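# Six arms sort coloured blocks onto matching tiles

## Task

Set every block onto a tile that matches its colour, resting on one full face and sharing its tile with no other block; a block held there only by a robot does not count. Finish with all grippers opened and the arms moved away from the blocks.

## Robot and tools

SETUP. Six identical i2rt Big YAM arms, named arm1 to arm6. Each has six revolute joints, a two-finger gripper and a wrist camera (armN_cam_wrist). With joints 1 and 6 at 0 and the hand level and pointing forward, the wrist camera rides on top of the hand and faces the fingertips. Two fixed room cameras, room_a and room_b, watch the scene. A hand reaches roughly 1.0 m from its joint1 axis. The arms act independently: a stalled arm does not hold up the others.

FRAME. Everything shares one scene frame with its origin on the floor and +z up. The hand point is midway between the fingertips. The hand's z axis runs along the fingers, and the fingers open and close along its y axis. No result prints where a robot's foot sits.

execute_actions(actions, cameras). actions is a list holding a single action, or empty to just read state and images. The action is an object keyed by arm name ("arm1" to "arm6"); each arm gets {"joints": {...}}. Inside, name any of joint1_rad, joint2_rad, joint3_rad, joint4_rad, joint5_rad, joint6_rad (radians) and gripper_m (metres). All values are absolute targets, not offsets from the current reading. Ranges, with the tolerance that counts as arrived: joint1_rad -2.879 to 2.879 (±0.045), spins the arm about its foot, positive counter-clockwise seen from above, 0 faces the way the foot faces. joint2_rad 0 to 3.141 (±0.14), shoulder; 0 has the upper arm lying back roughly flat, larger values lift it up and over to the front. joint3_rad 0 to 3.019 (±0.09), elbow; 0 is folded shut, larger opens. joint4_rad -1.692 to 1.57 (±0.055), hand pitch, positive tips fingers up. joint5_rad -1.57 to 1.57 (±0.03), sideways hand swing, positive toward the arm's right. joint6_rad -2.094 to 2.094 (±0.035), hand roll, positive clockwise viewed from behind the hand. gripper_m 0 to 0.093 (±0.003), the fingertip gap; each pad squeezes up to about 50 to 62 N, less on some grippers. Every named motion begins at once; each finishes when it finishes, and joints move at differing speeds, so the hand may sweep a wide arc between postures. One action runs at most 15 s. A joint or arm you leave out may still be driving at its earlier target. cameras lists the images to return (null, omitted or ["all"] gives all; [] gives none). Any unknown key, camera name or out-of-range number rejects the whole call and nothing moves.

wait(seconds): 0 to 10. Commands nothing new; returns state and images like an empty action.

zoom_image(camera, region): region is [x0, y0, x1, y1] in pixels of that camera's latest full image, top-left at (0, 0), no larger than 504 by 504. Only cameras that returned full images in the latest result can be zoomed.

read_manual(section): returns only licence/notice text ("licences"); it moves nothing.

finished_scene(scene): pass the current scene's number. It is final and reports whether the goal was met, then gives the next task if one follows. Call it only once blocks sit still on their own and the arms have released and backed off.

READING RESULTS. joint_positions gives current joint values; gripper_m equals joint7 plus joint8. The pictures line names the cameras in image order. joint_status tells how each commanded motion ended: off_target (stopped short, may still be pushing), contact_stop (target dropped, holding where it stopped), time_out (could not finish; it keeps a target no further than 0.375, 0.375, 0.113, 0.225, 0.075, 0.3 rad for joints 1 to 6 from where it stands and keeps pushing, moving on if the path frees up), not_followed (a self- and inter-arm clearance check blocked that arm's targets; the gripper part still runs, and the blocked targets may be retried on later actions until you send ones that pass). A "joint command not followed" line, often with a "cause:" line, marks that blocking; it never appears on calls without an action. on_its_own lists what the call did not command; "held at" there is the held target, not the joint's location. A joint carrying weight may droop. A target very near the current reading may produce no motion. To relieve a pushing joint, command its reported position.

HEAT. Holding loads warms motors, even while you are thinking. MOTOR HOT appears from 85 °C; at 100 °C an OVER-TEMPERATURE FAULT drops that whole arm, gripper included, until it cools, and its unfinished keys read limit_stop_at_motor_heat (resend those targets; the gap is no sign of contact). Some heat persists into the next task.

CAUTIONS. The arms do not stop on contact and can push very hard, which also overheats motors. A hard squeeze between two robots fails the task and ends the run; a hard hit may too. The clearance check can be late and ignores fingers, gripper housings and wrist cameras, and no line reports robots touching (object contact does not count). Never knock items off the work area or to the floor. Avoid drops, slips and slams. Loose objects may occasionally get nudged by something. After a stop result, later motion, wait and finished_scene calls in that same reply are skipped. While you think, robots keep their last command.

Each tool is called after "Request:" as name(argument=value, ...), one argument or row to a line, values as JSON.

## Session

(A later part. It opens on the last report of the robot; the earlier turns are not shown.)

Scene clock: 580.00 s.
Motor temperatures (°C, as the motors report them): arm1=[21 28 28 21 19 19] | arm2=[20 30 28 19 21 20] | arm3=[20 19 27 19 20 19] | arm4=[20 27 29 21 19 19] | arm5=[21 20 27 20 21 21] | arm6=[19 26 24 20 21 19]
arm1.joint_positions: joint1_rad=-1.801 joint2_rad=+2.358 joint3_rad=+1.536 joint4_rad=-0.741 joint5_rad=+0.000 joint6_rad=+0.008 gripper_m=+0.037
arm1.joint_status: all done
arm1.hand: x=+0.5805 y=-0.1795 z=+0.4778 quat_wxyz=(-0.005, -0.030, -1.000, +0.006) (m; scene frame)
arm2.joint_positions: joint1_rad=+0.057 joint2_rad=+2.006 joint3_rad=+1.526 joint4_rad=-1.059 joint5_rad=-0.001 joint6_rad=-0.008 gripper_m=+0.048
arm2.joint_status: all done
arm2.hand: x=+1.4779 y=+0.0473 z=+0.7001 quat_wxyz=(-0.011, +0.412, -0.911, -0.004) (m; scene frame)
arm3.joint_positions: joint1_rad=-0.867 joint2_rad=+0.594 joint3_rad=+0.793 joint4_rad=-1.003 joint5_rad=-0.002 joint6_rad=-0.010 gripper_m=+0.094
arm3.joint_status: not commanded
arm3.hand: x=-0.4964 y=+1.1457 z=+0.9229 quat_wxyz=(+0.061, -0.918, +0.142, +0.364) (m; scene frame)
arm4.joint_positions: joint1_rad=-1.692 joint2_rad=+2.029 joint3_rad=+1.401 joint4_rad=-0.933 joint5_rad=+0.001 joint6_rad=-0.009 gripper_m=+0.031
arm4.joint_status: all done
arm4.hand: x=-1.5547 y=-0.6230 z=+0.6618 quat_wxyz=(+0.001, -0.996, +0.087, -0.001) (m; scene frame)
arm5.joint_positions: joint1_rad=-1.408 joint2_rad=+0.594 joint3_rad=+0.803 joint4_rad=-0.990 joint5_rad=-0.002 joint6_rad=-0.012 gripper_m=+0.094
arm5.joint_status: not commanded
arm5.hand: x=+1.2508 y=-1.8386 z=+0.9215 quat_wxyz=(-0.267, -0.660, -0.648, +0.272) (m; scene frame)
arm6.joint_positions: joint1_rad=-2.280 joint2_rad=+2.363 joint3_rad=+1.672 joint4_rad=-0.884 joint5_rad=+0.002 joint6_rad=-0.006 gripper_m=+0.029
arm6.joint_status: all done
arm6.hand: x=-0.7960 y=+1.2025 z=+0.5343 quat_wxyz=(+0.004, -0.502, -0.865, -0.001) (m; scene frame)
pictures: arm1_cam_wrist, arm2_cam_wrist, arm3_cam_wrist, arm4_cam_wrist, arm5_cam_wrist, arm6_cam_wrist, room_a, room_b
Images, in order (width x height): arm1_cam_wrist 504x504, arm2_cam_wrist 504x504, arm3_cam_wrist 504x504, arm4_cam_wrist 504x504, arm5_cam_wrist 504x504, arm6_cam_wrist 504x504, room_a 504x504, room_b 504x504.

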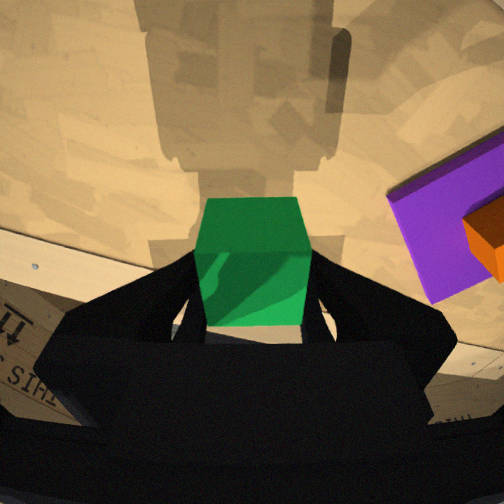

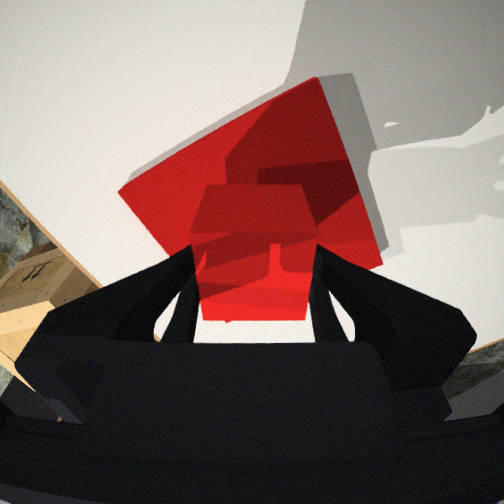

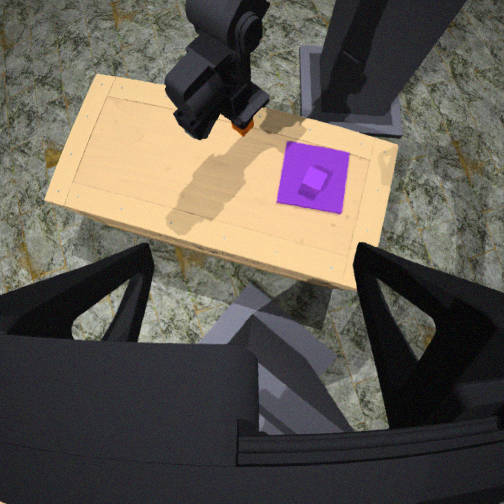

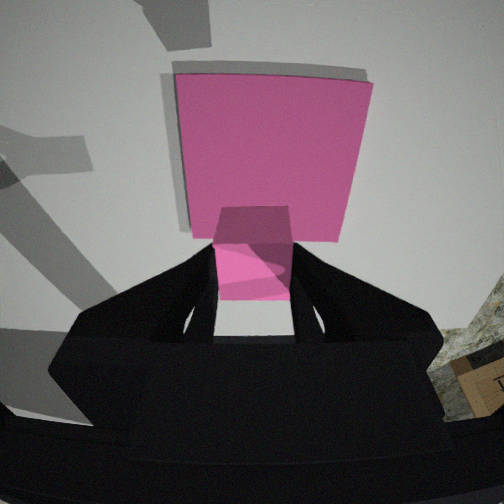

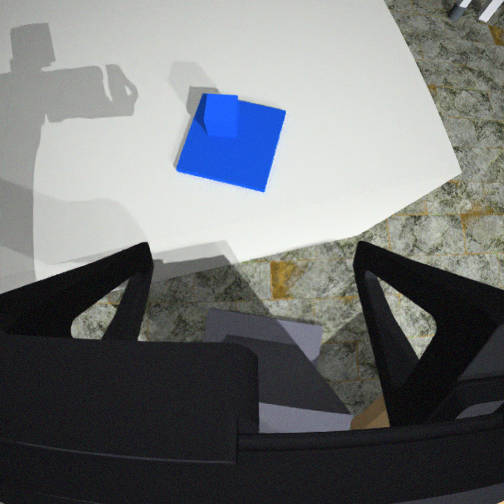

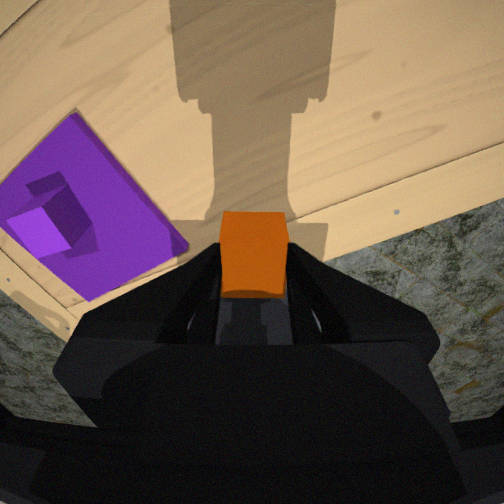

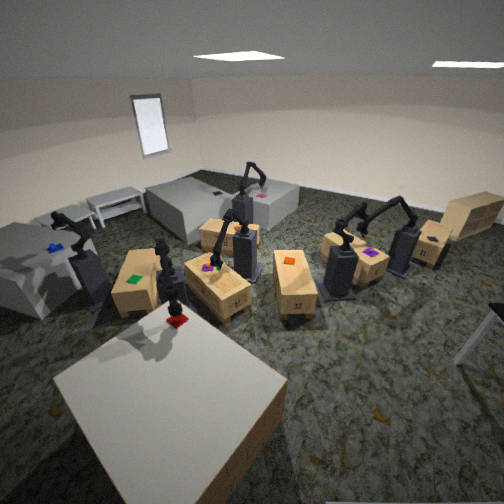

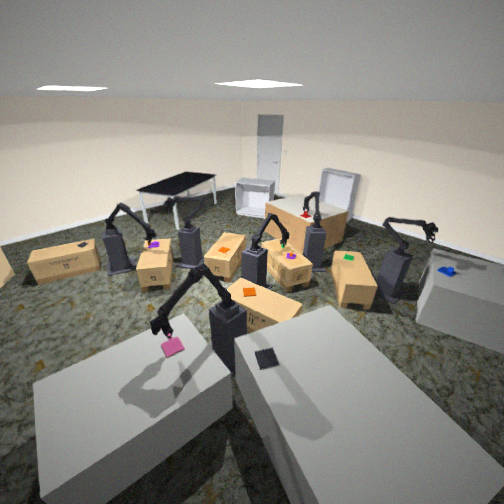

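Request:
execute_actions(
  actions=[
    {"arm2": {"joints": {"joint2_rad": 2.05}}, "arm4": {"joints": {"joint1_rad": -1.722, "joint2_rad": 2.135, "joint3_rad": 1.445, "joint4_rad": -0.85}}, "arm1": {"joints": {"joint2_rad": 2.431, "joint4_rad": -0.672}}, "arm6": {"joints": {"joint2_rad": 2.46, "joint4_rad": -0.79}}},
  ],
  cameras=["arm1_cam_wrist", "arm2_cam_wrist", "arm4_cam_wrist", "arm6_cam_wrist", "arm3_cam_wrist"],
)

Scene clock: 637.40 s.
Motor temperatures (°C, as the motors report them): arm1=[21 29 28 21 19 19] | arm2=[20 30 28 19 21 20] | arm3=[20 19 28 19 20 19] | arm4=[20 27 29 21 19 19] | arm5=[21 20 28 20 21 21] | arm6=[19 27 24 20 21 19]
arm1.joint_positions: joint1_rad=-1.801 joint2_rad=+2.433 joint3_rad=+1.536 joint4_rad=-0.681 joint5_rad=+0.000 joint6_rad=+0.008 gripper_m=+0.037
arm1.joint_status: all done
arm1.hand: x=+0.5709 y=-0.1795 z=+0.4351 quat_wxyz=(+0.002, -0.030, -1.000, +0.006) (m; scene frame)
arm2.joint_positions: joint1_rad=+0.057 joint2_rad=+2.032 joint3_rad=+1.526 joint4_rad=-1.054 joint5_rad=+0.000 joint6_rad=-0.008 gripper_m=+0.048
arm2.joint_status: all done
arm2.hand: x=+1.4767 y=+0.0459 z=+0.6850 quat_wxyz=(-0.001, +0.412, -0.911, +0.001) (m; scene frame)
arm3.joint_positions: joint1_rad=-0.867 joint2_rad=+0.594 joint3_rad=+0.793 joint4_rad=-1.003 joint5_rad=-0.002 joint6_rad=-0.010 gripper_m=+0.094
arm3.joint_status: not commanded
arm3.hand: x=-0.4964 y=+1.1457 z=+0.9229 quat_wxyz=(+0.061, -0.918, +0.142, +0.364) (m; scene frame)
arm4.joint_positions: joint1_rad=-1.713 joint2_rad=+2.132 joint3_rad=+1.410 joint4_rad=-0.863 joint5_rad=+0.001 joint6_rad=-0.009 gripper_m=+0.031
arm4.joint_status: all done
arm4.hand: x=-1.5541 y=-0.6114 z=+0.6088 quat_wxyz=(+0.000, -0.995, +0.097, -0.014) (m; scene frame)
arm5.joint_positions: joint1_rad=-1.408 joint2_rad=+0.594 joint3_rad=+0.803 joint4_rad=-0.990 joint5_rad=-0.002 joint6_rad=-0.012 gripper_m=+0.094
arm5.joint_status: not commanded
arm5.hand: x=+1.2508 y=-1.8386 z=+0.9215 quat_wxyz=(-0.267, -0.660, -0.648, +0.272) (m; scene frame)
arm6.joint_positions: joint1_rad=-2.280 joint2_rad=+2.460 joint3_rad=+1.672 joint4_rad=-0.805 joint5_rad=+0.002 joint6_rad=-0.006 gripper_m=+0.029
arm6.joint_status: all done
arm6.hand: x=-0.8009 y=+1.2112 z=+0.4753 quat_wxyz=(+0.011, -0.502, -0.865, -0.006) (m; scene frame)
pictures: arm1_cam_wrist, arm2_cam_wrist, arm3_cam_wrist, arm4_cam_wrist, arm6_cam_wrist
Images, in order (width x height): arm1_cam_wrist 504x504, arm2_cam_wrist 504x504, arm3_cam_wrist 504x504, arm4_cam_wrist 504x504, arm6_cam_wrist 504x504.

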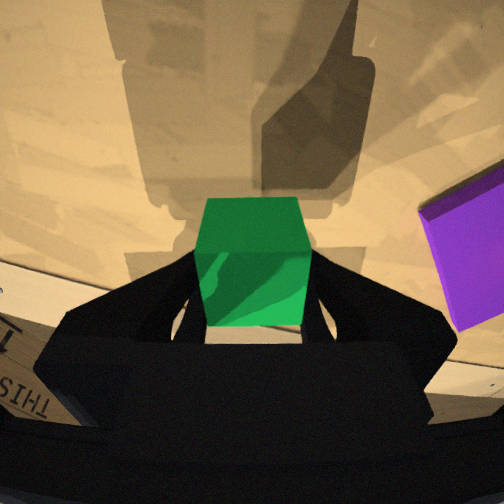

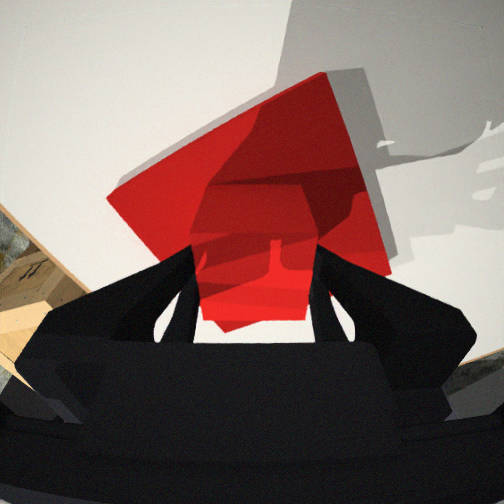

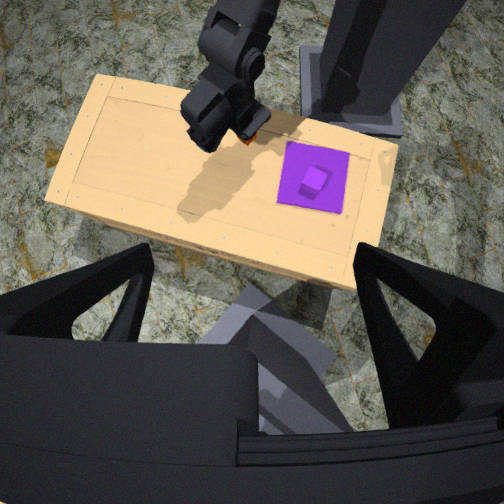

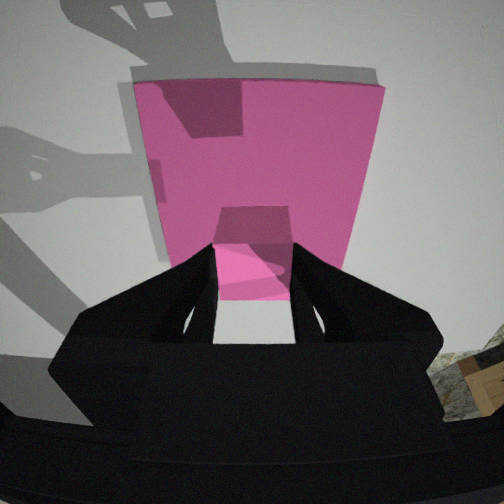

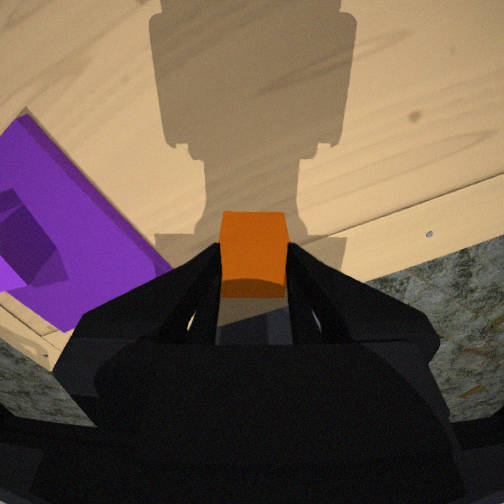

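Request:
execute_actions(
  actions=[
    {"arm2": {"joints": {"gripper_m": 0.09}}, "arm4": {"joints": {"joint2_rad": 2.167, "joint4_rad": -0.795}}, "arm1": {"joints": {"joint2_rad": 2.468, "joint4_rad": -0.63}}, "arm6": {"joints": {"joint2_rad": 2.498, "joint4_rad": -0.735}}},
  ],
  cameras=["arm1_cam_wrist", "arm2_cam_wrist", "arm4_cam_wrist", "arm6_cam_wrist"],
)

Scene clock: 677.97 s.
Motor temperatures (°C, as the motors report them): arm1=[21 29 28 21 19 19] | arm2=[20 30 28 19 21 20] | arm3=[20 19 28 19 20 19] | arm4=[20 27 31 21 19 19] | arm5=[21 20 28 20 21 21] | arm6=[19 27 24 20 21 19]
arm1.joint_positions: joint1_rad=-1.801 joint2_rad=+2.456 joint3_rad=+1.536 joint4_rad=-0.640 joint5_rad=+0.000 joint6_rad=+0.008 gripper_m=+0.037
arm1.joint_status: all done
arm1.hand: x=+0.5728 y=-0.1797 z=+0.4221 quat_wxyz=(-0.007, -0.030, -1.000, +0.006) (m; scene frame)
arm2.joint_positions: joint1_rad=+0.057 joint2_rad=+2.033 joint3_rad=+1.526 joint4_rad=-1.054 joint5_rad=+0.000 joint6_rad=-0.008 gripper_m=+0.090
arm2.joint_status: all done
arm2.hand: x=+1.4766 y=+0.0458 z=+0.6848 quat_wxyz=(-0.001, +0.412, -0.911, +0.001) (m; scene frame)
arm3.joint_positions: joint1_rad=-0.867 joint2_rad=+0.594 joint3_rad=+0.793 joint4_rad=-1.003 joint5_rad=-0.002 joint6_rad=-0.010 gripper_m=+0.094
arm3.joint_status: not commanded
arm3.hand: x=-0.4964 y=+1.1457 z=+0.9229 quat_wxyz=(+0.061, -0.918, +0.142, +0.364) (m; scene frame)
arm4.joint_positions: joint1_rad=-1.713 joint2_rad=+2.141 joint3_rad=+1.410 joint4_rad=-0.811 joint5_rad=+0.001 joint6_rad=-0.009 gripper_m=+0.031
arm4.joint_status: all done
arm4.hand: x=-1.5648 y=-0.6092 z=+0.6040 quat_wxyz=(+0.002, -0.995, +0.097, +0.008) (m; scene frame)
arm5.joint_positions: joint1_rad=-1.408 joint2_rad=+0.594 joint3_rad=+0.803 joint4_rad=-0.990 joint5_rad=-0.002 joint6_rad=-0.012 gripper_m=+0.094
arm5.joint_status: not commanded
arm5.hand: x=+1.2508 y=-1.8386 z=+0.9215 quat_wxyz=(-0.267, -0.660, -0.648, +0.272) (m; scene frame)
arm6.joint_positions: joint1_rad=-2.280 joint2_rad=+2.476 joint3_rad=+1.672 joint4_rad=-0.753 joint5_rad=+0.002 joint6_rad=-0.006 gripper_m=+0.029
arm6.joint_status: all done
arm6.hand: x=-0.7973 y=+1.2049 z=+0.4653 quat_wxyz=(-0.004, -0.502, -0.865, +0.003) (m; scene frame)
pictures: arm1_cam_wrist, arm2_cam_wrist, arm4_cam_wrist, arm6_cam_wrist
Images, in order (width x height): arm1_cam_wrist 504x504, arm2_cam_wrist 504x504, arm4_cam_wrist 504x504, arm6_cam_wrist 504x504.

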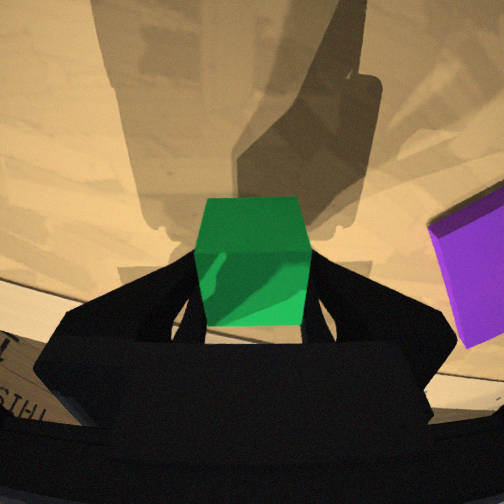

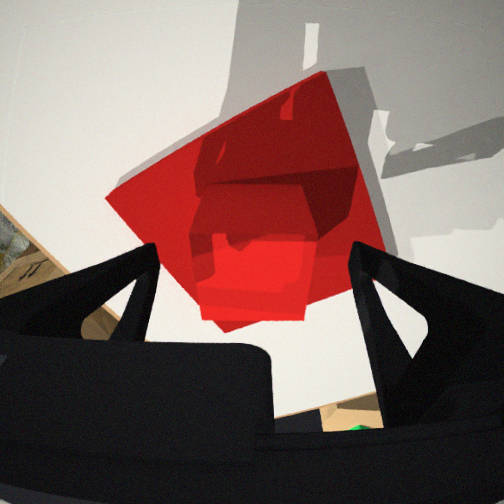

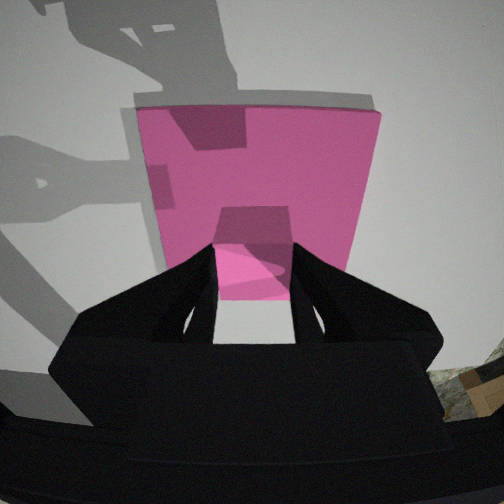

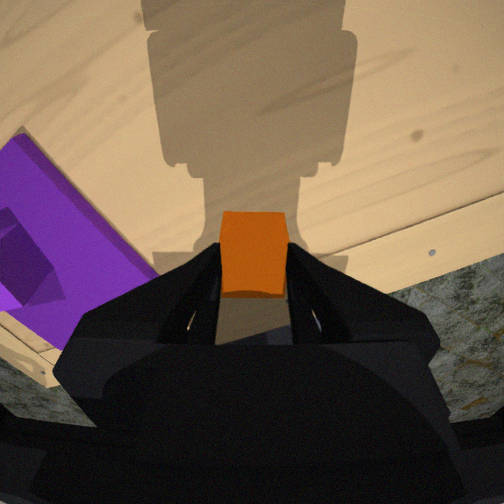

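Request:
execute_actions(
  actions=[
    {"arm2": {"joints": {"joint2_rad": 1.75}}, "arm4": {"joints": {"joint2_rad": 2.214, "joint4_rad": -0.737}}, "arm1": {"joints": {"joint2_rad": 2.493}}, "arm6": {"joints": {"joint2_rad": 2.534, "joint4_rad": -0.70}}},
  ],
  cameras=["arm1_cam_wrist", "arm2_cam_wrist", "arm3_cam_wrist", "arm4_cam_wrist", "arm6_cam_wrist"],
)

Scene clock: 717.00 s.
Motor temperatures (°C, as the motors report them): arm1=[21 29 28 21 19 19] | arm2=[20 30 28 19 21 20] | arm3=[20 19 28 19 20 19] | arm4=[20 27 31 21 19 19] | arm5=[21 20 28 20 21 21] | arm6=[19 27 24 20 21 19]
arm1.joint_positions: joint1_rad=-1.801 joint2_rad=+2.477 joint3_rad=+1.536 joint4_rad=-0.638 joint5_rad=+0.000 joint6_rad=+0.008 gripper_m=+0.037
arm1.joint_status: all done
arm1.hand: x=+0.5658 y=-0.1795 z=+0.4101 quat_wxyz=(+0.002, -0.030, -1.000, +0.006) (m; scene frame)
arm2.joint_positions: joint1_rad=+0.057 joint2_rad=+1.734 joint3_rad=+1.515 joint4_rad=-1.054 joint5_rad=+0.000 joint6_rad=-0.008 gripper_m=+0.090
arm2.joint_status: all done
arm2.hand: x=+1.4822 y=+0.0529 z=+0.8518 quat_wxyz=(-0.132, +0.407, -0.902, -0.057) (m; scene frame)
arm3.joint_positions: joint1_rad=-0.867 joint2_rad=+0.594 joint3_rad=+0.793 joint4_rad=-1.003 joint5_rad=-0.002 joint6_rad=-0.010 gripper_m=+0.094
arm3.joint_status: not commanded
arm3.hand: x=-0.4964 y=+1.1457 z=+0.9229 quat_wxyz=(+0.061, -0.918, +0.142, +0.364) (m; scene frame)
arm4.joint_positions: joint1_rad=-1.713 joint2_rad=+2.201 joint3_rad=+1.410 joint4_rad=-0.752 joint5_rad=+0.001 joint6_rad=-0.009 gripper_m=+0.031
arm4.joint_status: all done
arm4.hand: x=-1.5645 y=-0.6092 z=+0.5708 quat_wxyz=(+0.002, -0.995, +0.097, +0.007) (m; scene frame)
arm5.joint_positions: joint1_rad=-1.408 joint2_rad=+0.594 joint3_rad=+0.803 joint4_rad=-0.990 joint5_rad=-0.002 joint6_rad=-0.012 gripper_m=+0.094
arm5.joint_status: not commanded
arm5.hand: x=+1.2508 y=-1.8386 z=+0.9215 quat_wxyz=(-0.267, -0.660, -0.648, +0.272) (m; scene frame)
arm6.joint_positions: joint1_rad=-2.280 joint2_rad=+2.520 joint3_rad=+1.672 joint4_rad=-0.717 joint5_rad=+0.002 joint6_rad=-0.006 gripper_m=+0.029
arm6.joint_status: all done
arm6.hand: x=-0.8007 y=+1.2108 z=+0.4389 quat_wxyz=(-0.001, -0.502, -0.865, +0.001) (m; scene frame)
pictures: arm1_cam_wrist, arm2_cam_wrist, arm3_cam_wrist, arm4_cam_wrist, arm6_cam_wrist
Images, in order (width x height): arm1_cam_wrist 504x504, arm2_cam_wrist 504x504, arm3_cam_wrist 504x504, arm4_cam_wrist 504x504, arm6_cam_wrist 504x504.

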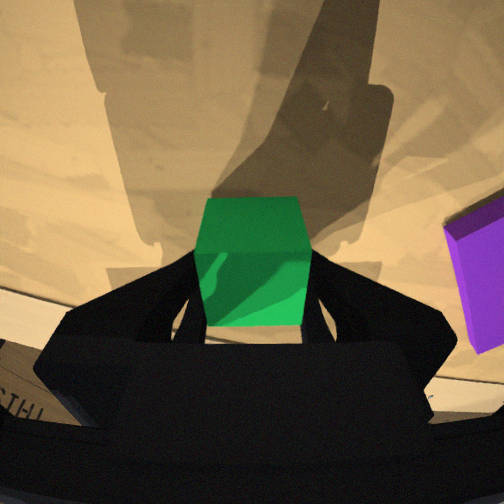

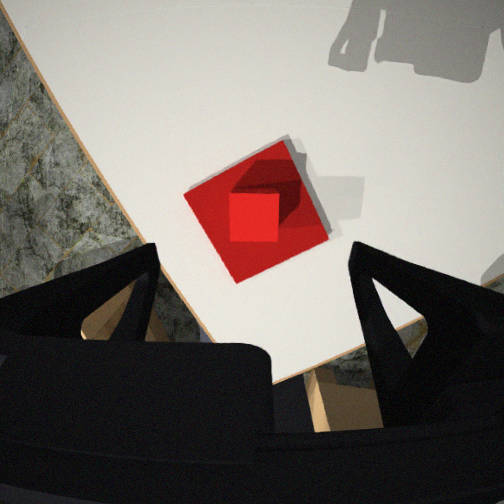

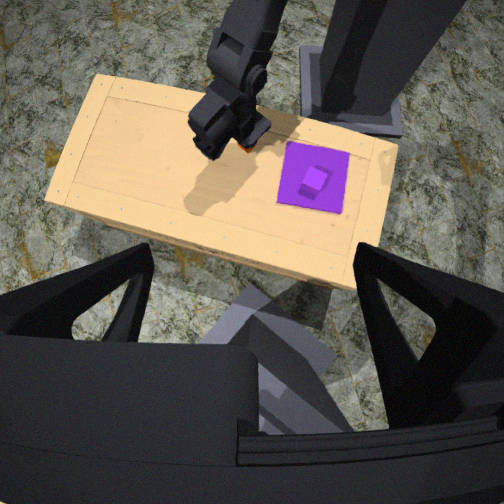

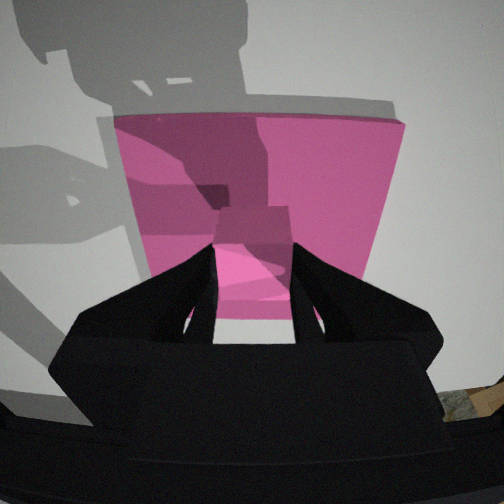

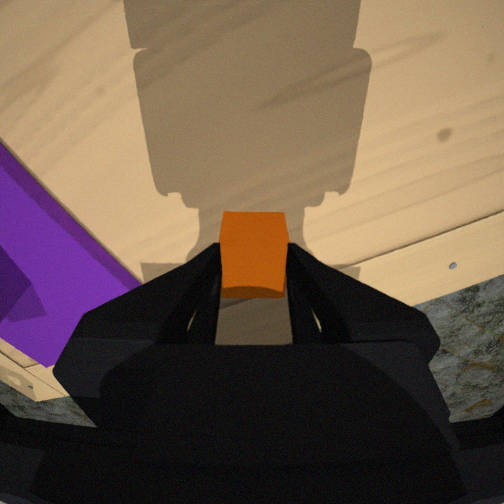

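Request:
zoom_image(
  camera="arm3_cam_wrist",
  region=[170, 90, 300, 220],
)

Request:
zoom_image(
  camera="arm6_cam_wrist",
  region=[150, 170, 360, 340],
)

Region (170, 90, 300, 220) of arm3_cam_wrist's 504x504 image, scaled by 3.877, with more detail than that image has.

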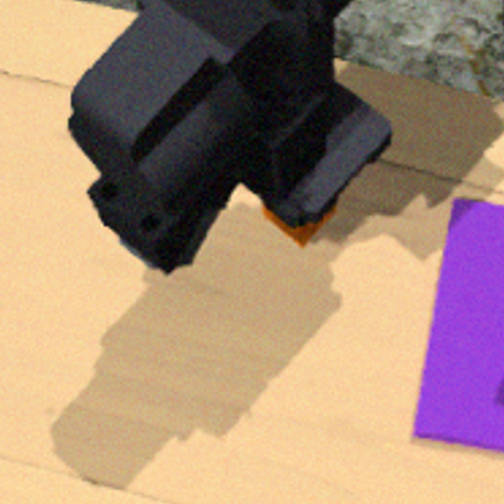

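Region (150, 170, 360, 340) of arm6_cam_wrist's 504x504 image, scaled by 2.400, with more detail than that image has; it fills the top 408 rows of this view, and the rest is white.

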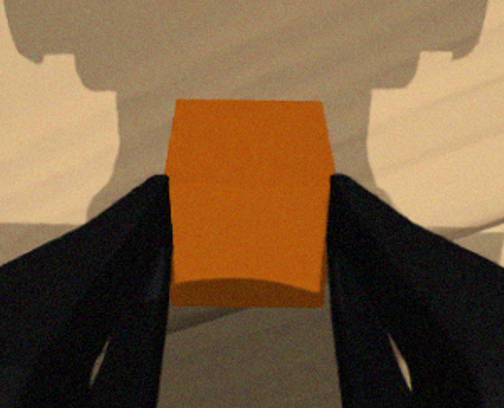

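Request:
execute_actions(
  actions=[
    {"arm2": {"joints": {"joint1_rad": 1.3, "joint2_rad": 1.2, "joint3_rad": 1.0, "joint4_rad": -1.3}}, "arm4": {"joints": {"joint2_rad": 2.256, "joint4_rad": -0.71}}, "arm1": {"joints": {"gripper_m": 0.09}}, "arm6": {"joints": {"joint2_rad": 2.555, "joint4_rad": -0.685}}},
  ],
  cameras=["arm1_cam_wrist", "arm3_cam_wrist", "arm4_cam_wrist", "arm6_cam_wrist"],
)

Scene clock: 758.77 s.
Motor temperatures (°C, as the motors report them): arm1=[21 29 28 21 19 19] | arm2=[20 29 30 19 21 20] | arm3=[20 19 28 19 20 19] | arm4=[20 28 31 21 19 19] | arm5=[21 20 28 20 21 21] | arm6=[19 27 24 20 21 19]
arm1.joint_positions: joint1_rad=-1.801 joint2_rad=+2.477 joint3_rad=+1.536 joint4_rad=-0.638 joint5_rad=+0.000 joint6_rad=+0.008 gripper_m=+0.090
arm1.joint_status: all done
arm1.hand: x=+0.5658 y=-0.1795 z=+0.4101 quat_wxyz=(+0.002, -0.030, -1.000, +0.006) (m; scene frame)
arm2.joint_positions: joint1_rad=+1.295 joint2_rad=+1.203 joint3_rad=+1.002 joint4_rad=-1.288 joint5_rad=+0.000 joint6_rad=-0.007 gripper_m=+0.090
arm2.joint_status: all done
arm2.hand: x=+0.9182 y=-0.0899 z=+0.8672 quat_wxyz=(-0.016, +0.863, -0.504, -0.035) (m; scene frame)
arm3.joint_positions: joint1_rad=-0.867 joint2_rad=+0.594 joint3_rad=+0.793 joint4_rad=-1.003 joint5_rad=-0.002 joint6_rad=-0.010 gripper_m=+0.094
arm3.joint_status: not commanded
arm3.hand: x=-0.4964 y=+1.1457 z=+0.9229 quat_wxyz=(+0.061, -0.918, +0.142, +0.364) (m; scene frame)
arm4.joint_positions: joint1_rad=-1.713 joint2_rad=+2.237 joint3_rad=+1.410 joint4_rad=-0.726 joint5_rad=+0.001 joint6_rad=-0.009 gripper_m=+0.031
arm4.joint_status: all done
arm4.hand: x=-1.5615 y=-0.6098 z=+0.5512 quat_wxyz=(+0.001, -0.995, +0.097, +0.003) (m; scene frame)
arm5.joint_positions: joint1_rad=-1.408 joint2_rad=+0.594 joint3_rad=+0.803 joint4_rad=-0.990 joint5_rad=-0.002 joint6_rad=-0.012 gripper_m=+0.094
arm5.joint_status: not commanded
arm5.hand: x=+1.2508 y=-1.8386 z=+0.9215 quat_wxyz=(-0.267, -0.660, -0.648, +0.272) (m; scene frame)
arm6.joint_positions: joint1_rad=-2.280 joint2_rad=+2.533 joint3_rad=+1.672 joint4_rad=-0.702 joint5_rad=+0.002 joint6_rad=-0.006 gripper_m=+0.029
arm6.joint_status: all done
arm6.hand: x=-0.8012 y=+1.2117 z=+0.4316 quat_wxyz=(-0.002, -0.502, -0.865, +0.002) (m; scene frame)
pictures: arm1_cam_wrist, arm3_cam_wrist, arm4_cam_wrist, arm6_cam_wrist
Images, in order (width x height): arm1_cam_wrist 504x504, arm3_cam_wrist 504x504, arm4_cam_wrist 504x504, arm6_cam_wrist 504x504.

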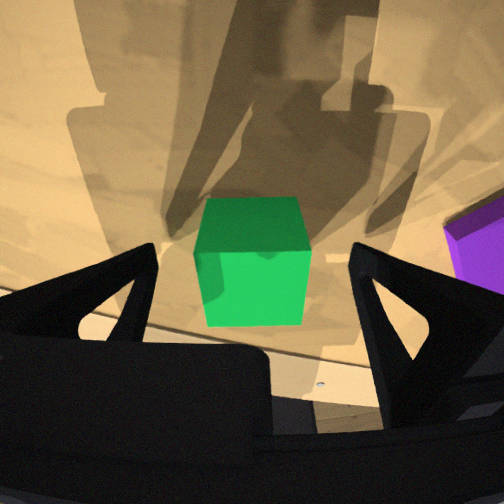

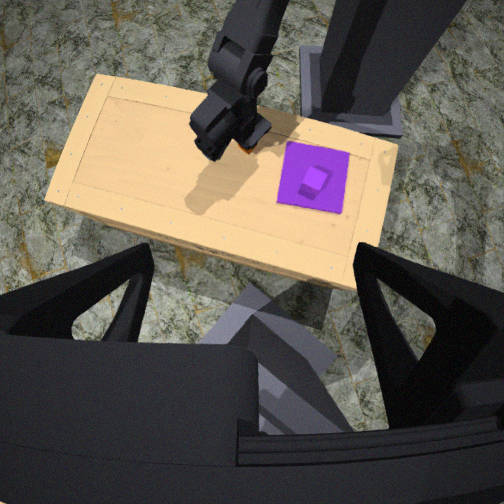

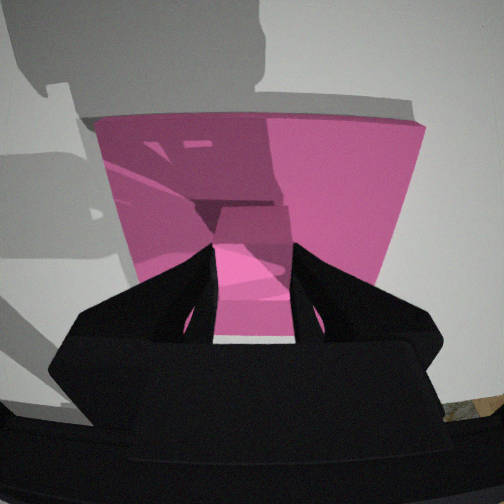

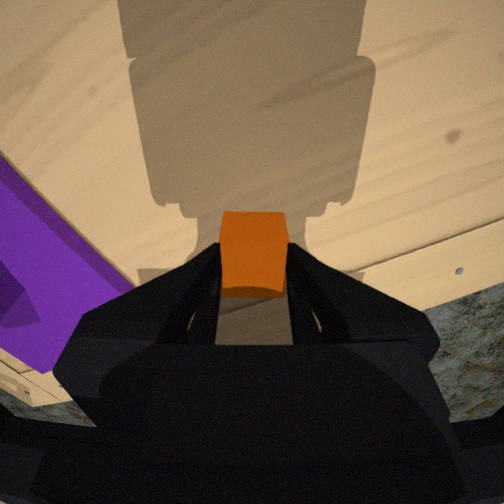

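Request:
execute_actions(
  actions=[
    {"arm4": {"joints": {"joint2_rad": 2.264}}, "arm1": {"joints": {"joint2_rad": 2.335, "joint3_rad": 1.59, "joint4_rad": -0.805}}, "arm6": {"joints": {"joint2_rad": 2.583, "joint4_rad": -0.652}}},
  ],
  cameras=["arm4_cam_wrist", "arm6_cam_wrist"],
)

Request:
execute_actions(
  actions=[
    {"arm1": {"joints": {"joint1_rad": -2.115}}},
  ],
  cameras=["arm1_cam_wrist"],
)

Scene clock: 776.50 s.
Motor temperatures (°C, as the motors report them): arm1=[21 30 28 21 19 19] | arm2=[20 28 30 19 21 20] | arm3=[20 19 28 19 20 19] | arm4=[20 28 31 21 19 19] | arm5=[21 20 28 20 21 21] | arm6=[19 27 24 20 21 19]
arm1.joint_positions: joint1_rad=-1.801 joint2_rad=+2.316 joint3_rad=+1.573 joint4_rad=-0.796 joint5_rad=+0.000 joint6_rad=+0.008 gripper_m=+0.090
arm1.joint_status: all done
arm1.hand: x=+0.5984 y=-0.1800 z=+0.5128 quat_wxyz=(-0.018, -0.030, -0.999, +0.006) (m; scene frame)
arm2.joint_positions: joint1_rad=+1.295 joint2_rad=+1.203 joint3_rad=+1.002 joint4_rad=-1.288 joint5_rad=+0.000 joint6_rad=-0.007 gripper_m=+0.090
arm2.joint_status: not commanded
arm2.hand: x=+0.9182 y=-0.0899 z=+0.8672 quat_wxyz=(-0.016, +0.863, -0.504, -0.035) (m; scene frame)
arm3.joint_positions: joint1_rad=-0.867 joint2_rad=+0.594 joint3_rad=+0.793 joint4_rad=-1.003 joint5_rad=-0.002 joint6_rad=-0.010 gripper_m=+0.094
arm3.joint_status: not commanded
arm3.hand: x=-0.4964 y=+1.1457 z=+0.9229 quat_wxyz=(+0.061, -0.918, +0.142, +0.364) (m; scene frame)
arm4.joint_positions: joint1_rad=-1.713 joint2_rad=+2.237 joint3_rad=+1.410 joint4_rad=-0.726 joint5_rad=+0.001 joint6_rad=-0.009 gripper_m=+0.031
arm4.joint_status: all done
arm4.hand: x=-1.5615 y=-0.6098 z=+0.5512 quat_wxyz=(+0.001, -0.995, +0.097, +0.003) (m; scene frame)
arm5.joint_positions: joint1_rad=-1.408 joint2_rad=+0.594 joint3_rad=+0.803 joint4_rad=-0.990 joint5_rad=-0.002 joint6_rad=-0.012 gripper_m=+0.094
arm5.joint_status: not commanded
arm5.hand: x=+1.2508 y=-1.8386 z=+0.9215 quat_wxyz=(-0.267, -0.660, -0.648, +0.272) (m; scene frame)
arm6.joint_positions: joint1_rad=-2.280 joint2_rad=+2.542 joint3_rad=+1.672 joint4_rad=-0.677 joint5_rad=+0.001 joint6_rad=-0.006 gripper_m=+0.029
arm6.joint_status: all done
arm6.hand: x=-0.7998 y=+1.2093 z=+0.4258 quat_wxyz=(-0.009, -0.502, -0.865, +0.006) (m; scene frame)
pictures: arm4_cam_wrist, arm6_cam_wrist
Images, in order (width x height): arm4_cam_wrist 504x504, arm6_cam_wrist 504x504.

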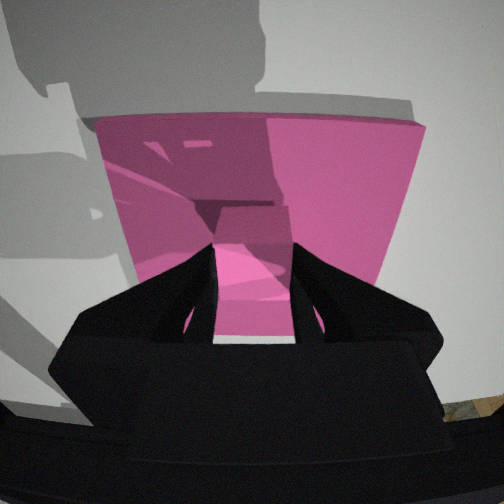

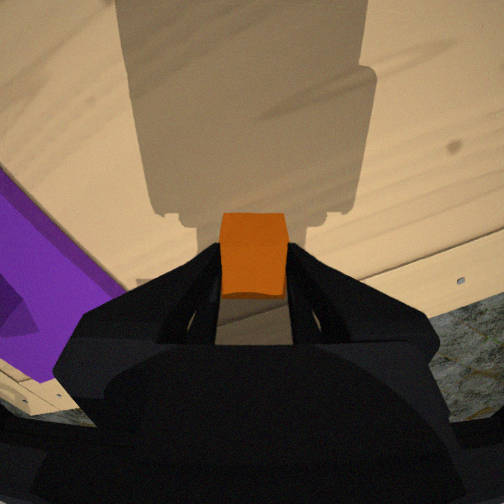

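Scene clock: 778.00 s.
Motor temperatures (°C, as the motors report them): arm1=[21 30 28 21 19 19] | arm2=[20 28 30 19 21 20] | arm3=[20 19 28 19 20 19] | arm4=[20 28 31 21 19 19] | arm5=[21 20 28 20 21 21] | arm6=[19 27 24 20 21 19]
arm1.joint_positions: joint1_rad=-2.107 joint2_rad=+2.316 joint3_rad=+1.573 joint4_rad=-0.796 joint5_rad=+0.001 joint6_rad=+0.006 gripper_m=+0.090
arm1.joint_status: all done
arm1.hand: x=+0.5600 y=-0.3643 z=+0.5147 quat_wxyz=(-0.018, -0.181, -0.983, +0.009) (m; scene frame)
arm2.joint_positions: joint1_rad=+1.295 joint2_rad=+1.203 joint3_rad=+1.002 joint4_rad=-1.288 joint5_rad=+0.000 joint6_rad=-0.007 gripper_m=+0.090
arm2.joint_status: not commanded
arm2.hand: x=+0.9182 y=-0.0899 z=+0.8672 quat_wxyz=(-0.016, +0.863, -0.504, -0.035) (m; scene frame)
arm3.joint_positions: joint1_rad=-0.867 joint2_rad=+0.594 joint3_rad=+0.793 joint4_rad=-1.003 joint5_rad=-0.002 joint6_rad=-0.010 gripper_m=+0.094
arm3.joint_status: not commanded
arm3.hand: x=-0.4964 y=+1.1457 z=+0.9229 quat_wxyz=(+0.061, -0.918, +0.142, +0.364) (m; scene frame)
arm4.joint_positions: joint1_rad=-1.713 joint2_rad=+2.237 joint3_rad=+1.410 joint4_rad=-0.726 joint5_rad=+0.001 joint6_rad=-0.009 gripper_m=+0.031
arm4.joint_status: not commanded
arm4.hand: x=-1.5615 y=-0.6098 z=+0.5512 quat_wxyz=(+0.001, -0.995, +0.097, +0.003) (m; scene frame)
arm5.joint_positions: joint1_rad=-1.408 joint2_rad=+0.594 joint3_rad=+0.803 joint4_rad=-0.990 joint5_rad=-0.002 joint6_rad=-0.012 gripper_m=+0.094
arm5.joint_status: not commanded
arm5.hand: x=+1.2508 y=-1.8386 z=+0.9215 quat_wxyz=(-0.267, -0.660, -0.648, +0.272) (m; scene frame)
arm6.joint_positions: joint1_rad=-2.280 joint2_rad=+2.542 joint3_rad=+1.672 joint4_rad=-0.677 joint5_rad=+0.001 joint6_rad=-0.006 gripper_m=+0.029
arm6.joint_status: not commanded
arm6.hand: x=-0.7998 y=+1.2093 z=+0.4258 quat_wxyz=(-0.009, -0.502, -0.865, +0.006) (m; scene frame)
pictures: arm1_cam_wrist
Images, in order (width x height): arm1_cam_wrist 504x504.

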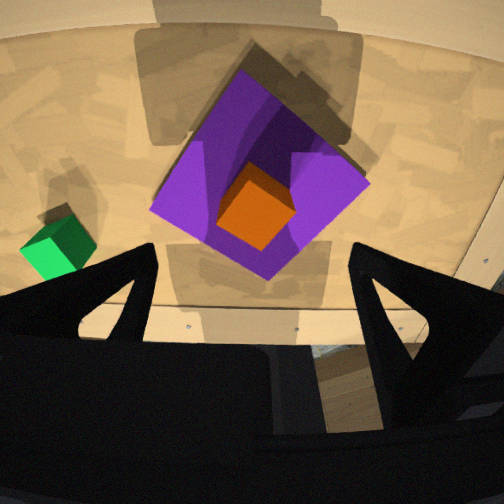

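Request:
zoom_image(
  camera="arm1_cam_wrist",
  region=[180, 140, 330, 290],
)

Region (180, 140, 330, 290) of arm1_cam_wrist's 504x504 image, scaled by 3.360, with more detail than that image has.

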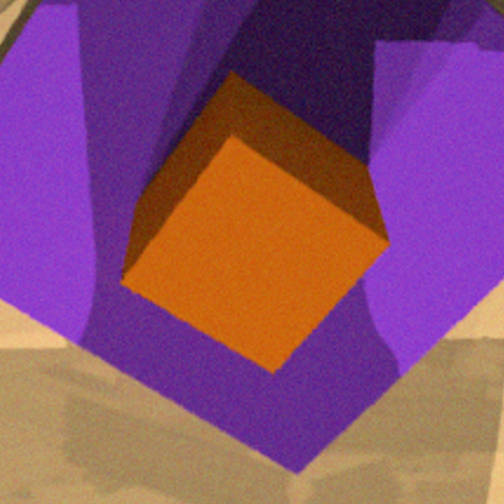

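Request:
execute_actions(
  actions=[
    {"arm4": {"joints": {"joint2_rad": 2.271}}, "arm1": {"joints": {"joint2_rad": 2.478, "joint4_rad": -0.655, "joint6_rad": 0.635}}, "arm6": {"joints": {"joint2_rad": 2.542, "joint4_rad": -0.677, "gripper_m": 0.09}}},
  ],
  cameras=["arm1_cam_wrist", "arm4_cam_wrist", "arm6_cam_wrist"],
)

Scene clock: 799.87 s.
Motor temperatures (°C, as the motors report them): arm1=[21 30 28 21 19 19] | arm2=[20 28 29 19 21 20] | arm3=[20 19 28 19 20 19] | arm4=[20 28 31 21 19 19] | arm5=[21 20 28 20 21 21] | arm6=[19 27 24 20 21 19]
arm1.joint_positions: joint1_rad=-2.114 joint2_rad=+2.477 joint3_rad=+1.574 joint4_rad=-0.664 joint5_rad=-0.003 joint6_rad=+0.626 gripper_m=+0.090
arm1.joint_status: all done
arm1.hand: x=+0.5417 y=-0.3623 z=+0.4210 quat_wxyz=(-0.006, -0.475, -0.880, +0.003) (m; scene frame)
arm2.joint_positions: joint1_rad=+1.295 joint2_rad=+1.203 joint3_rad=+1.002 joint4_rad=-1.288 joint5_rad=+0.000 joint6_rad=-0.007 gripper_m=+0.090
arm2.joint_status: not commanded
arm2.hand: x=+0.9182 y=-0.0899 z=+0.8672 quat_wxyz=(-0.016, +0.863, -0.504, -0.035) (m; scene frame)
arm3.joint_positions: joint1_rad=-0.867 joint2_rad=+0.594 joint3_rad=+0.793 joint4_rad=-1.003 joint5_rad=-0.002 joint6_rad=-0.010 gripper_m=+0.094
arm3.joint_status: not commanded
arm3.hand: x=-0.4964 y=+1.1457 z=+0.9229 quat_wxyz=(+0.061, -0.918, +0.142, +0.364) (m; scene frame)
arm4.joint_positions: joint1_rad=-1.713 joint2_rad=+2.244 joint3_rad=+1.410 joint4_rad=-0.726 joint5_rad=+0.001 joint6_rad=-0.009 gripper_m=+0.031
arm4.joint_status: all done
arm4.hand: x=-1.5595 y=-0.6102 z=+0.5472 quat_wxyz=(+0.001, -0.995, +0.097, -0.001) (m; scene frame)
arm5.joint_positions: joint1_rad=-1.408 joint2_rad=+0.594 joint3_rad=+0.803 joint4_rad=-0.990 joint5_rad=-0.002 joint6_rad=-0.012 gripper_m=+0.094
arm5.joint_status: not commanded
arm5.hand: x=+1.2508 y=-1.8386 z=+0.9215 quat_wxyz=(-0.267, -0.660, -0.648, +0.272) (m; scene frame)
arm6.joint_positions: joint1_rad=-2.280 joint2_rad=+2.542 joint3_rad=+1.672 joint4_rad=-0.677 joint5_rad=+0.001 joint6_rad=-0.006 gripper_m=+0.090
arm6.joint_status: all done
arm6.hand: x=-0.7996 y=+1.2090 z=+0.4261 quat_wxyz=(-0.009, -0.502, -0.865, +0.006) (m; scene frame)
pictures: arm1_cam_wrist, arm4_cam_wrist, arm6_cam_wrist
Images, in order (width x height): arm1_cam_wrist 504x504, arm4_cam_wrist 504x504, arm6_cam_wrist 504x504.

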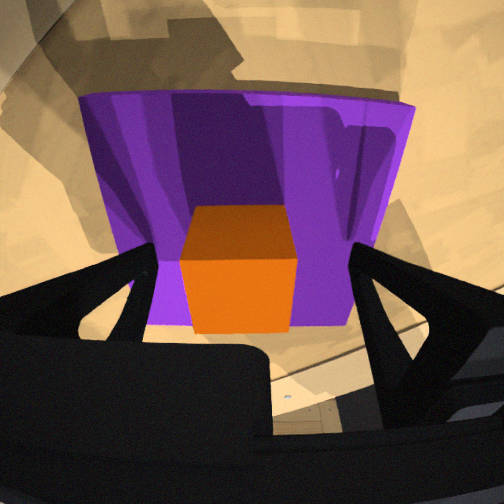

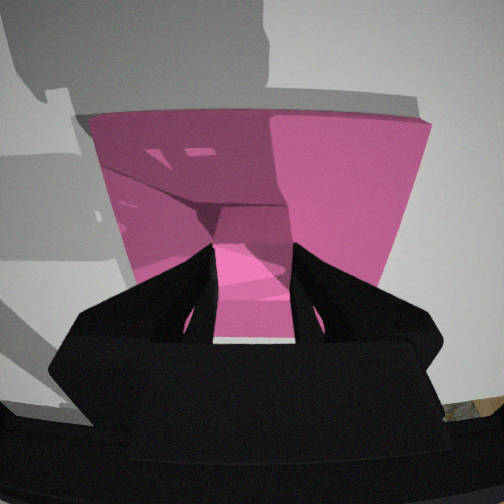

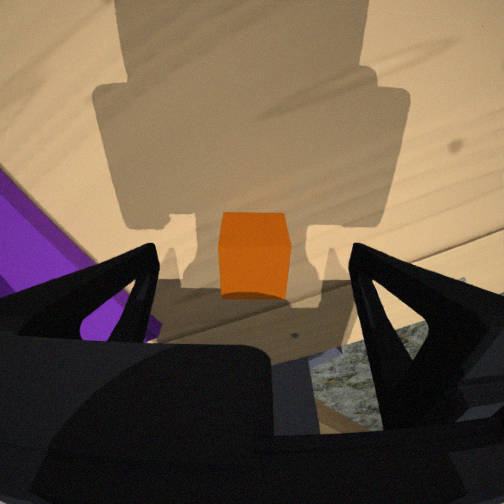

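Request:
execute_actions(
  actions=[
    {"arm4": {"joints": {"joint2_rad": 2.246, "gripper_m": 0.09}}, "arm1": {"joints": {"gripper_m": 0.02}}, "arm6": {"joints": {"joint2_rad": 0.6, "joint3_rad": 0.8, "joint4_rad": -1.0}}},
  ],
  cameras=["arm1_cam_wrist", "arm3_cam_wrist", "arm4_cam_wrist"],
)

Scene clock: 807.90 s.
Motor temperatures (°C, as the motors report them): arm1=[21 30 28 21 19 19] | arm2=[20 28 29 19 21 20] | arm3=[20 19 28 19 20 19] | arm4=[20 28 31 21 19 19] | arm5=[21 20 28 20 21 21] | arm6=[19 27 24 20 21 19]
arm1.joint_positions: joint1_rad=-2.114 joint2_rad=+2.477 joint3_rad=+1.574 joint4_rad=-0.664 joint5_rad=-0.002 joint6_rad=+0.628 gripper_m=+0.037
arm1.joint_status: gripper_m off_target (ended at +0.037, target +0.020)
arm1.hand: x=+0.5417 y=-0.3624 z=+0.4210 quat_wxyz=(-0.006, -0.476, -0.879, +0.003) (m; scene frame)
arm2.joint_positions: joint1_rad=+1.295 joint2_rad=+1.203 joint3_rad=+1.002 joint4_rad=-1.288 joint5_rad=+0.000 joint6_rad=-0.007 gripper_m=+0.090
arm2.joint_status: not commanded
arm2.hand: x=+0.9182 y=-0.0899 z=+0.8672 quat_wxyz=(-0.016, +0.863, -0.504, -0.035) (m; scene frame)
arm3.joint_positions: joint1_rad=-0.867 joint2_rad=+0.594 joint3_rad=+0.793 joint4_rad=-1.003 joint5_rad=-0.002 joint6_rad=-0.010 gripper_m=+0.094
arm3.joint_status: not commanded
arm3.hand: x=-0.4964 y=+1.1457 z=+0.9229 quat_wxyz=(+0.061, -0.918, +0.142, +0.364) (m; scene frame)
arm4.joint_positions: joint1_rad=-1.713 joint2_rad=+2.244 joint3_rad=+1.410 joint4_rad=-0.726 joint5_rad=+0.001 joint6_rad=-0.009 gripper_m=+0.090
arm4.joint_status: all done
arm4.hand: x=-1.5595 y=-0.6102 z=+0.5472 quat_wxyz=(+0.001, -0.995, +0.097, -0.001) (m; scene frame)
arm5.joint_positions: joint1_rad=-1.408 joint2_rad=+0.594 joint3_rad=+0.803 joint4_rad=-0.990 joint5_rad=-0.002 joint6_rad=-0.012 gripper_m=+0.094
arm5.joint_status: not commanded
arm5.hand: x=+1.2508 y=-1.8386 z=+0.9215 quat_wxyz=(-0.267, -0.660, -0.648, +0.272) (m; scene frame)
arm6.joint_positions: joint1_rad=-2.280 joint2_rad=+0.597 joint3_rad=+0.798 joint4_rad=-0.987 joint5_rad=+0.001 joint6_rad=-0.006 gripper_m=+0.090
arm6.joint_status: all done
arm6.hand: x=-0.9613 y=+1.4950 z=+0.9786 quat_wxyz=(-0.328, -0.464, -0.800, +0.194) (m; scene frame)
pictures: arm1_cam_wrist, arm3_cam_wrist, arm4_cam_wrist
Images, in order (width x height): arm1_cam_wrist 504x504, arm3_cam_wrist 504x504, arm4_cam_wrist 504x504.

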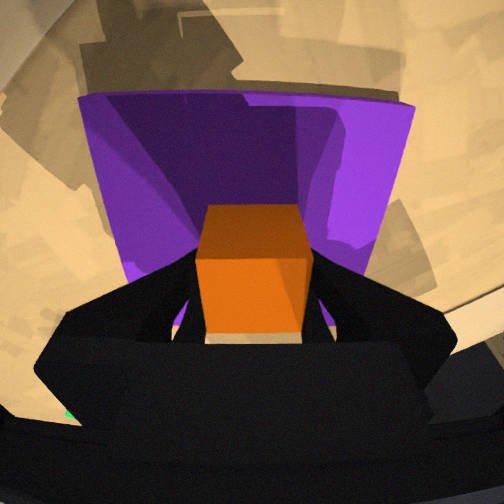

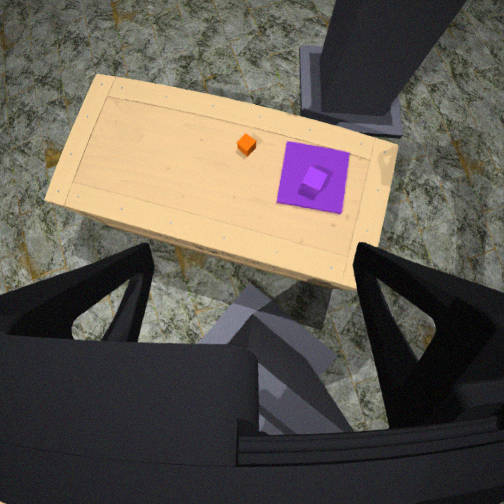

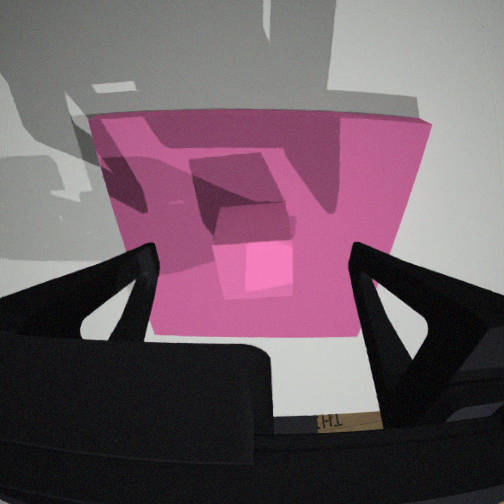

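Request:
execute_actions(
  actions=[
    {"arm4": {"joints": {"joint2_rad": 1.2, "joint3_rad": 1.0, "joint4_rad": -1.3}}, "arm1": {"joints": {"joint2_rad": 1.607, "joint3_rad": 1.172, "joint4_rad": -1.136, "joint6_rad": 0.0}}, "arm3": {"joints": {"joint1_rad": -0.84, "joint2_rad": 2.267, "joint3_rad": 1.53, "joint4_rad": -0.81, "gripper_m": 0.09}}},
  ],
  cameras=["arm1_cam_wrist", "arm3_cam_wrist", "arm4_cam_wrist"],
)

Scene clock: 827.87 s.
Motor temperatures (°C, as the motors report them): arm1=[21 30 28 21 19 19] | arm2=[20 27 30 19 21 20] | arm3=[20 19 29 19 20 19] | arm4=[20 28 31 21 19 19] | arm5=[21 20 28 20 21 21] | arm6=[19 25 25 20 21 19]
arm1.joint_positions: joint1_rad=-2.114 joint2_rad=+1.597 joint3_rad=+1.175 joint4_rad=-1.127 joint5_rad=-0.002 joint6_rad=+0.008 gripper_m=+0.037
arm1.joint_status: all done
arm1.hand: x=+0.4043 y=-0.3065 z=+0.7598 quat_wxyz=(-0.013, -0.185, -0.983, +0.006) (m; scene frame)
arm2.joint_positions: joint1_rad=+1.295 joint2_rad=+1.203 joint3_rad=+1.002 joint4_rad=-1.288 joint5_rad=+0.000 joint6_rad=-0.007 gripper_m=+0.090
arm2.joint_status: not commanded
arm2.hand: x=+0.9182 y=-0.0899 z=+0.8672 quat_wxyz=(-0.016, +0.863, -0.504, -0.035) (m; scene frame)
arm3.joint_positions: joint1_rad=-0.848 joint2_rad=+2.288 joint3_rad=+1.505 joint4_rad=-0.808 joint5_rad=-0.002 joint6_rad=-0.010 gripper_m=+0.090
arm3.joint_status: all done
arm3.hand: x=-0.7768 y=+1.2284 z=+0.4786 quat_wxyz=(-0.002, -0.989, +0.145, -0.015) (m; scene frame)
arm4.joint_positions: joint1_rad=-1.713 joint2_rad=+1.187 joint3_rad=+1.017 joint4_rad=-1.285 joint5_rad=+0.001 joint6_rad=-0.009 gripper_m=+0.090
arm4.joint_status: all done
arm4.hand: x=-1.3460 y=-0.6549 z=+0.8931 quat_wxyz=(+0.007, -0.994, +0.097, +0.051) (m; scene frame)
arm5.joint_positions: joint1_rad=-1.408 joint2_rad=+0.594 joint3_rad=+0.803 joint4_rad=-0.990 joint5_rad=-0.002 joint6_rad=-0.012 gripper_m=+0.094
arm5.joint_status: not commanded
arm5.hand: x=+1.2508 y=-1.8386 z=+0.9215 quat_wxyz=(-0.267, -0.660, -0.648, +0.272) (m; scene frame)
arm6.joint_positions: joint1_rad=-2.280 joint2_rad=+0.597 joint3_rad=+0.798 joint4_rad=-0.987 joint5_rad=+0.001 joint6_rad=-0.006 gripper_m=+0.090
arm6.joint_status: not commanded
arm6.hand: x=-0.9613 y=+1.4950 z=+0.9786 quat_wxyz=(-0.328, -0.464, -0.800, +0.194) (m; scene frame)
pictures: arm1_cam_wrist, arm3_cam_wrist, arm4_cam_wrist
Images, in order (width x height): arm1_cam_wrist 504x504, arm3_cam_wrist 504x504, arm4_cam_wrist 504x504.

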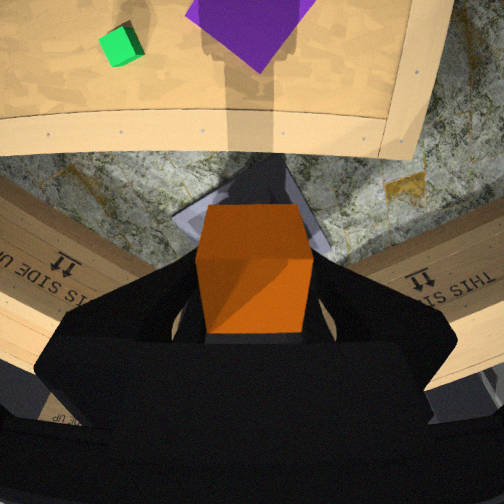

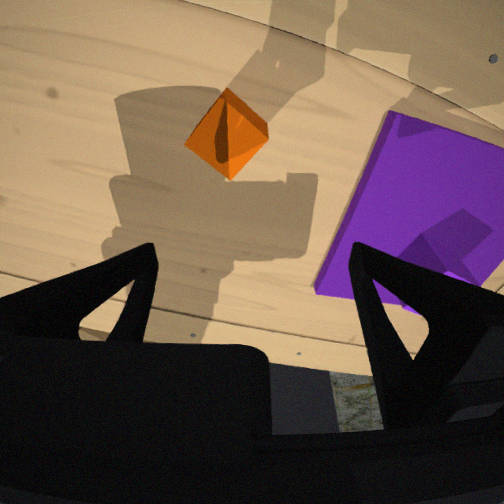

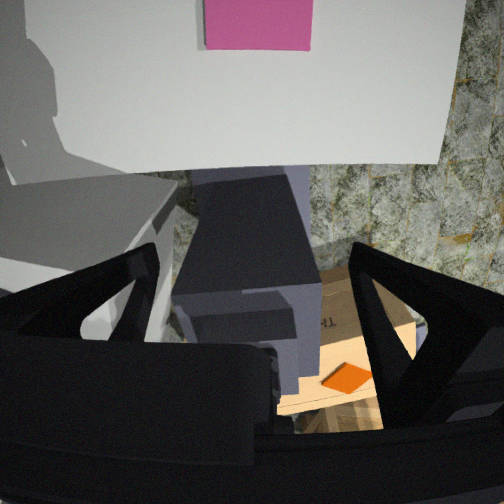

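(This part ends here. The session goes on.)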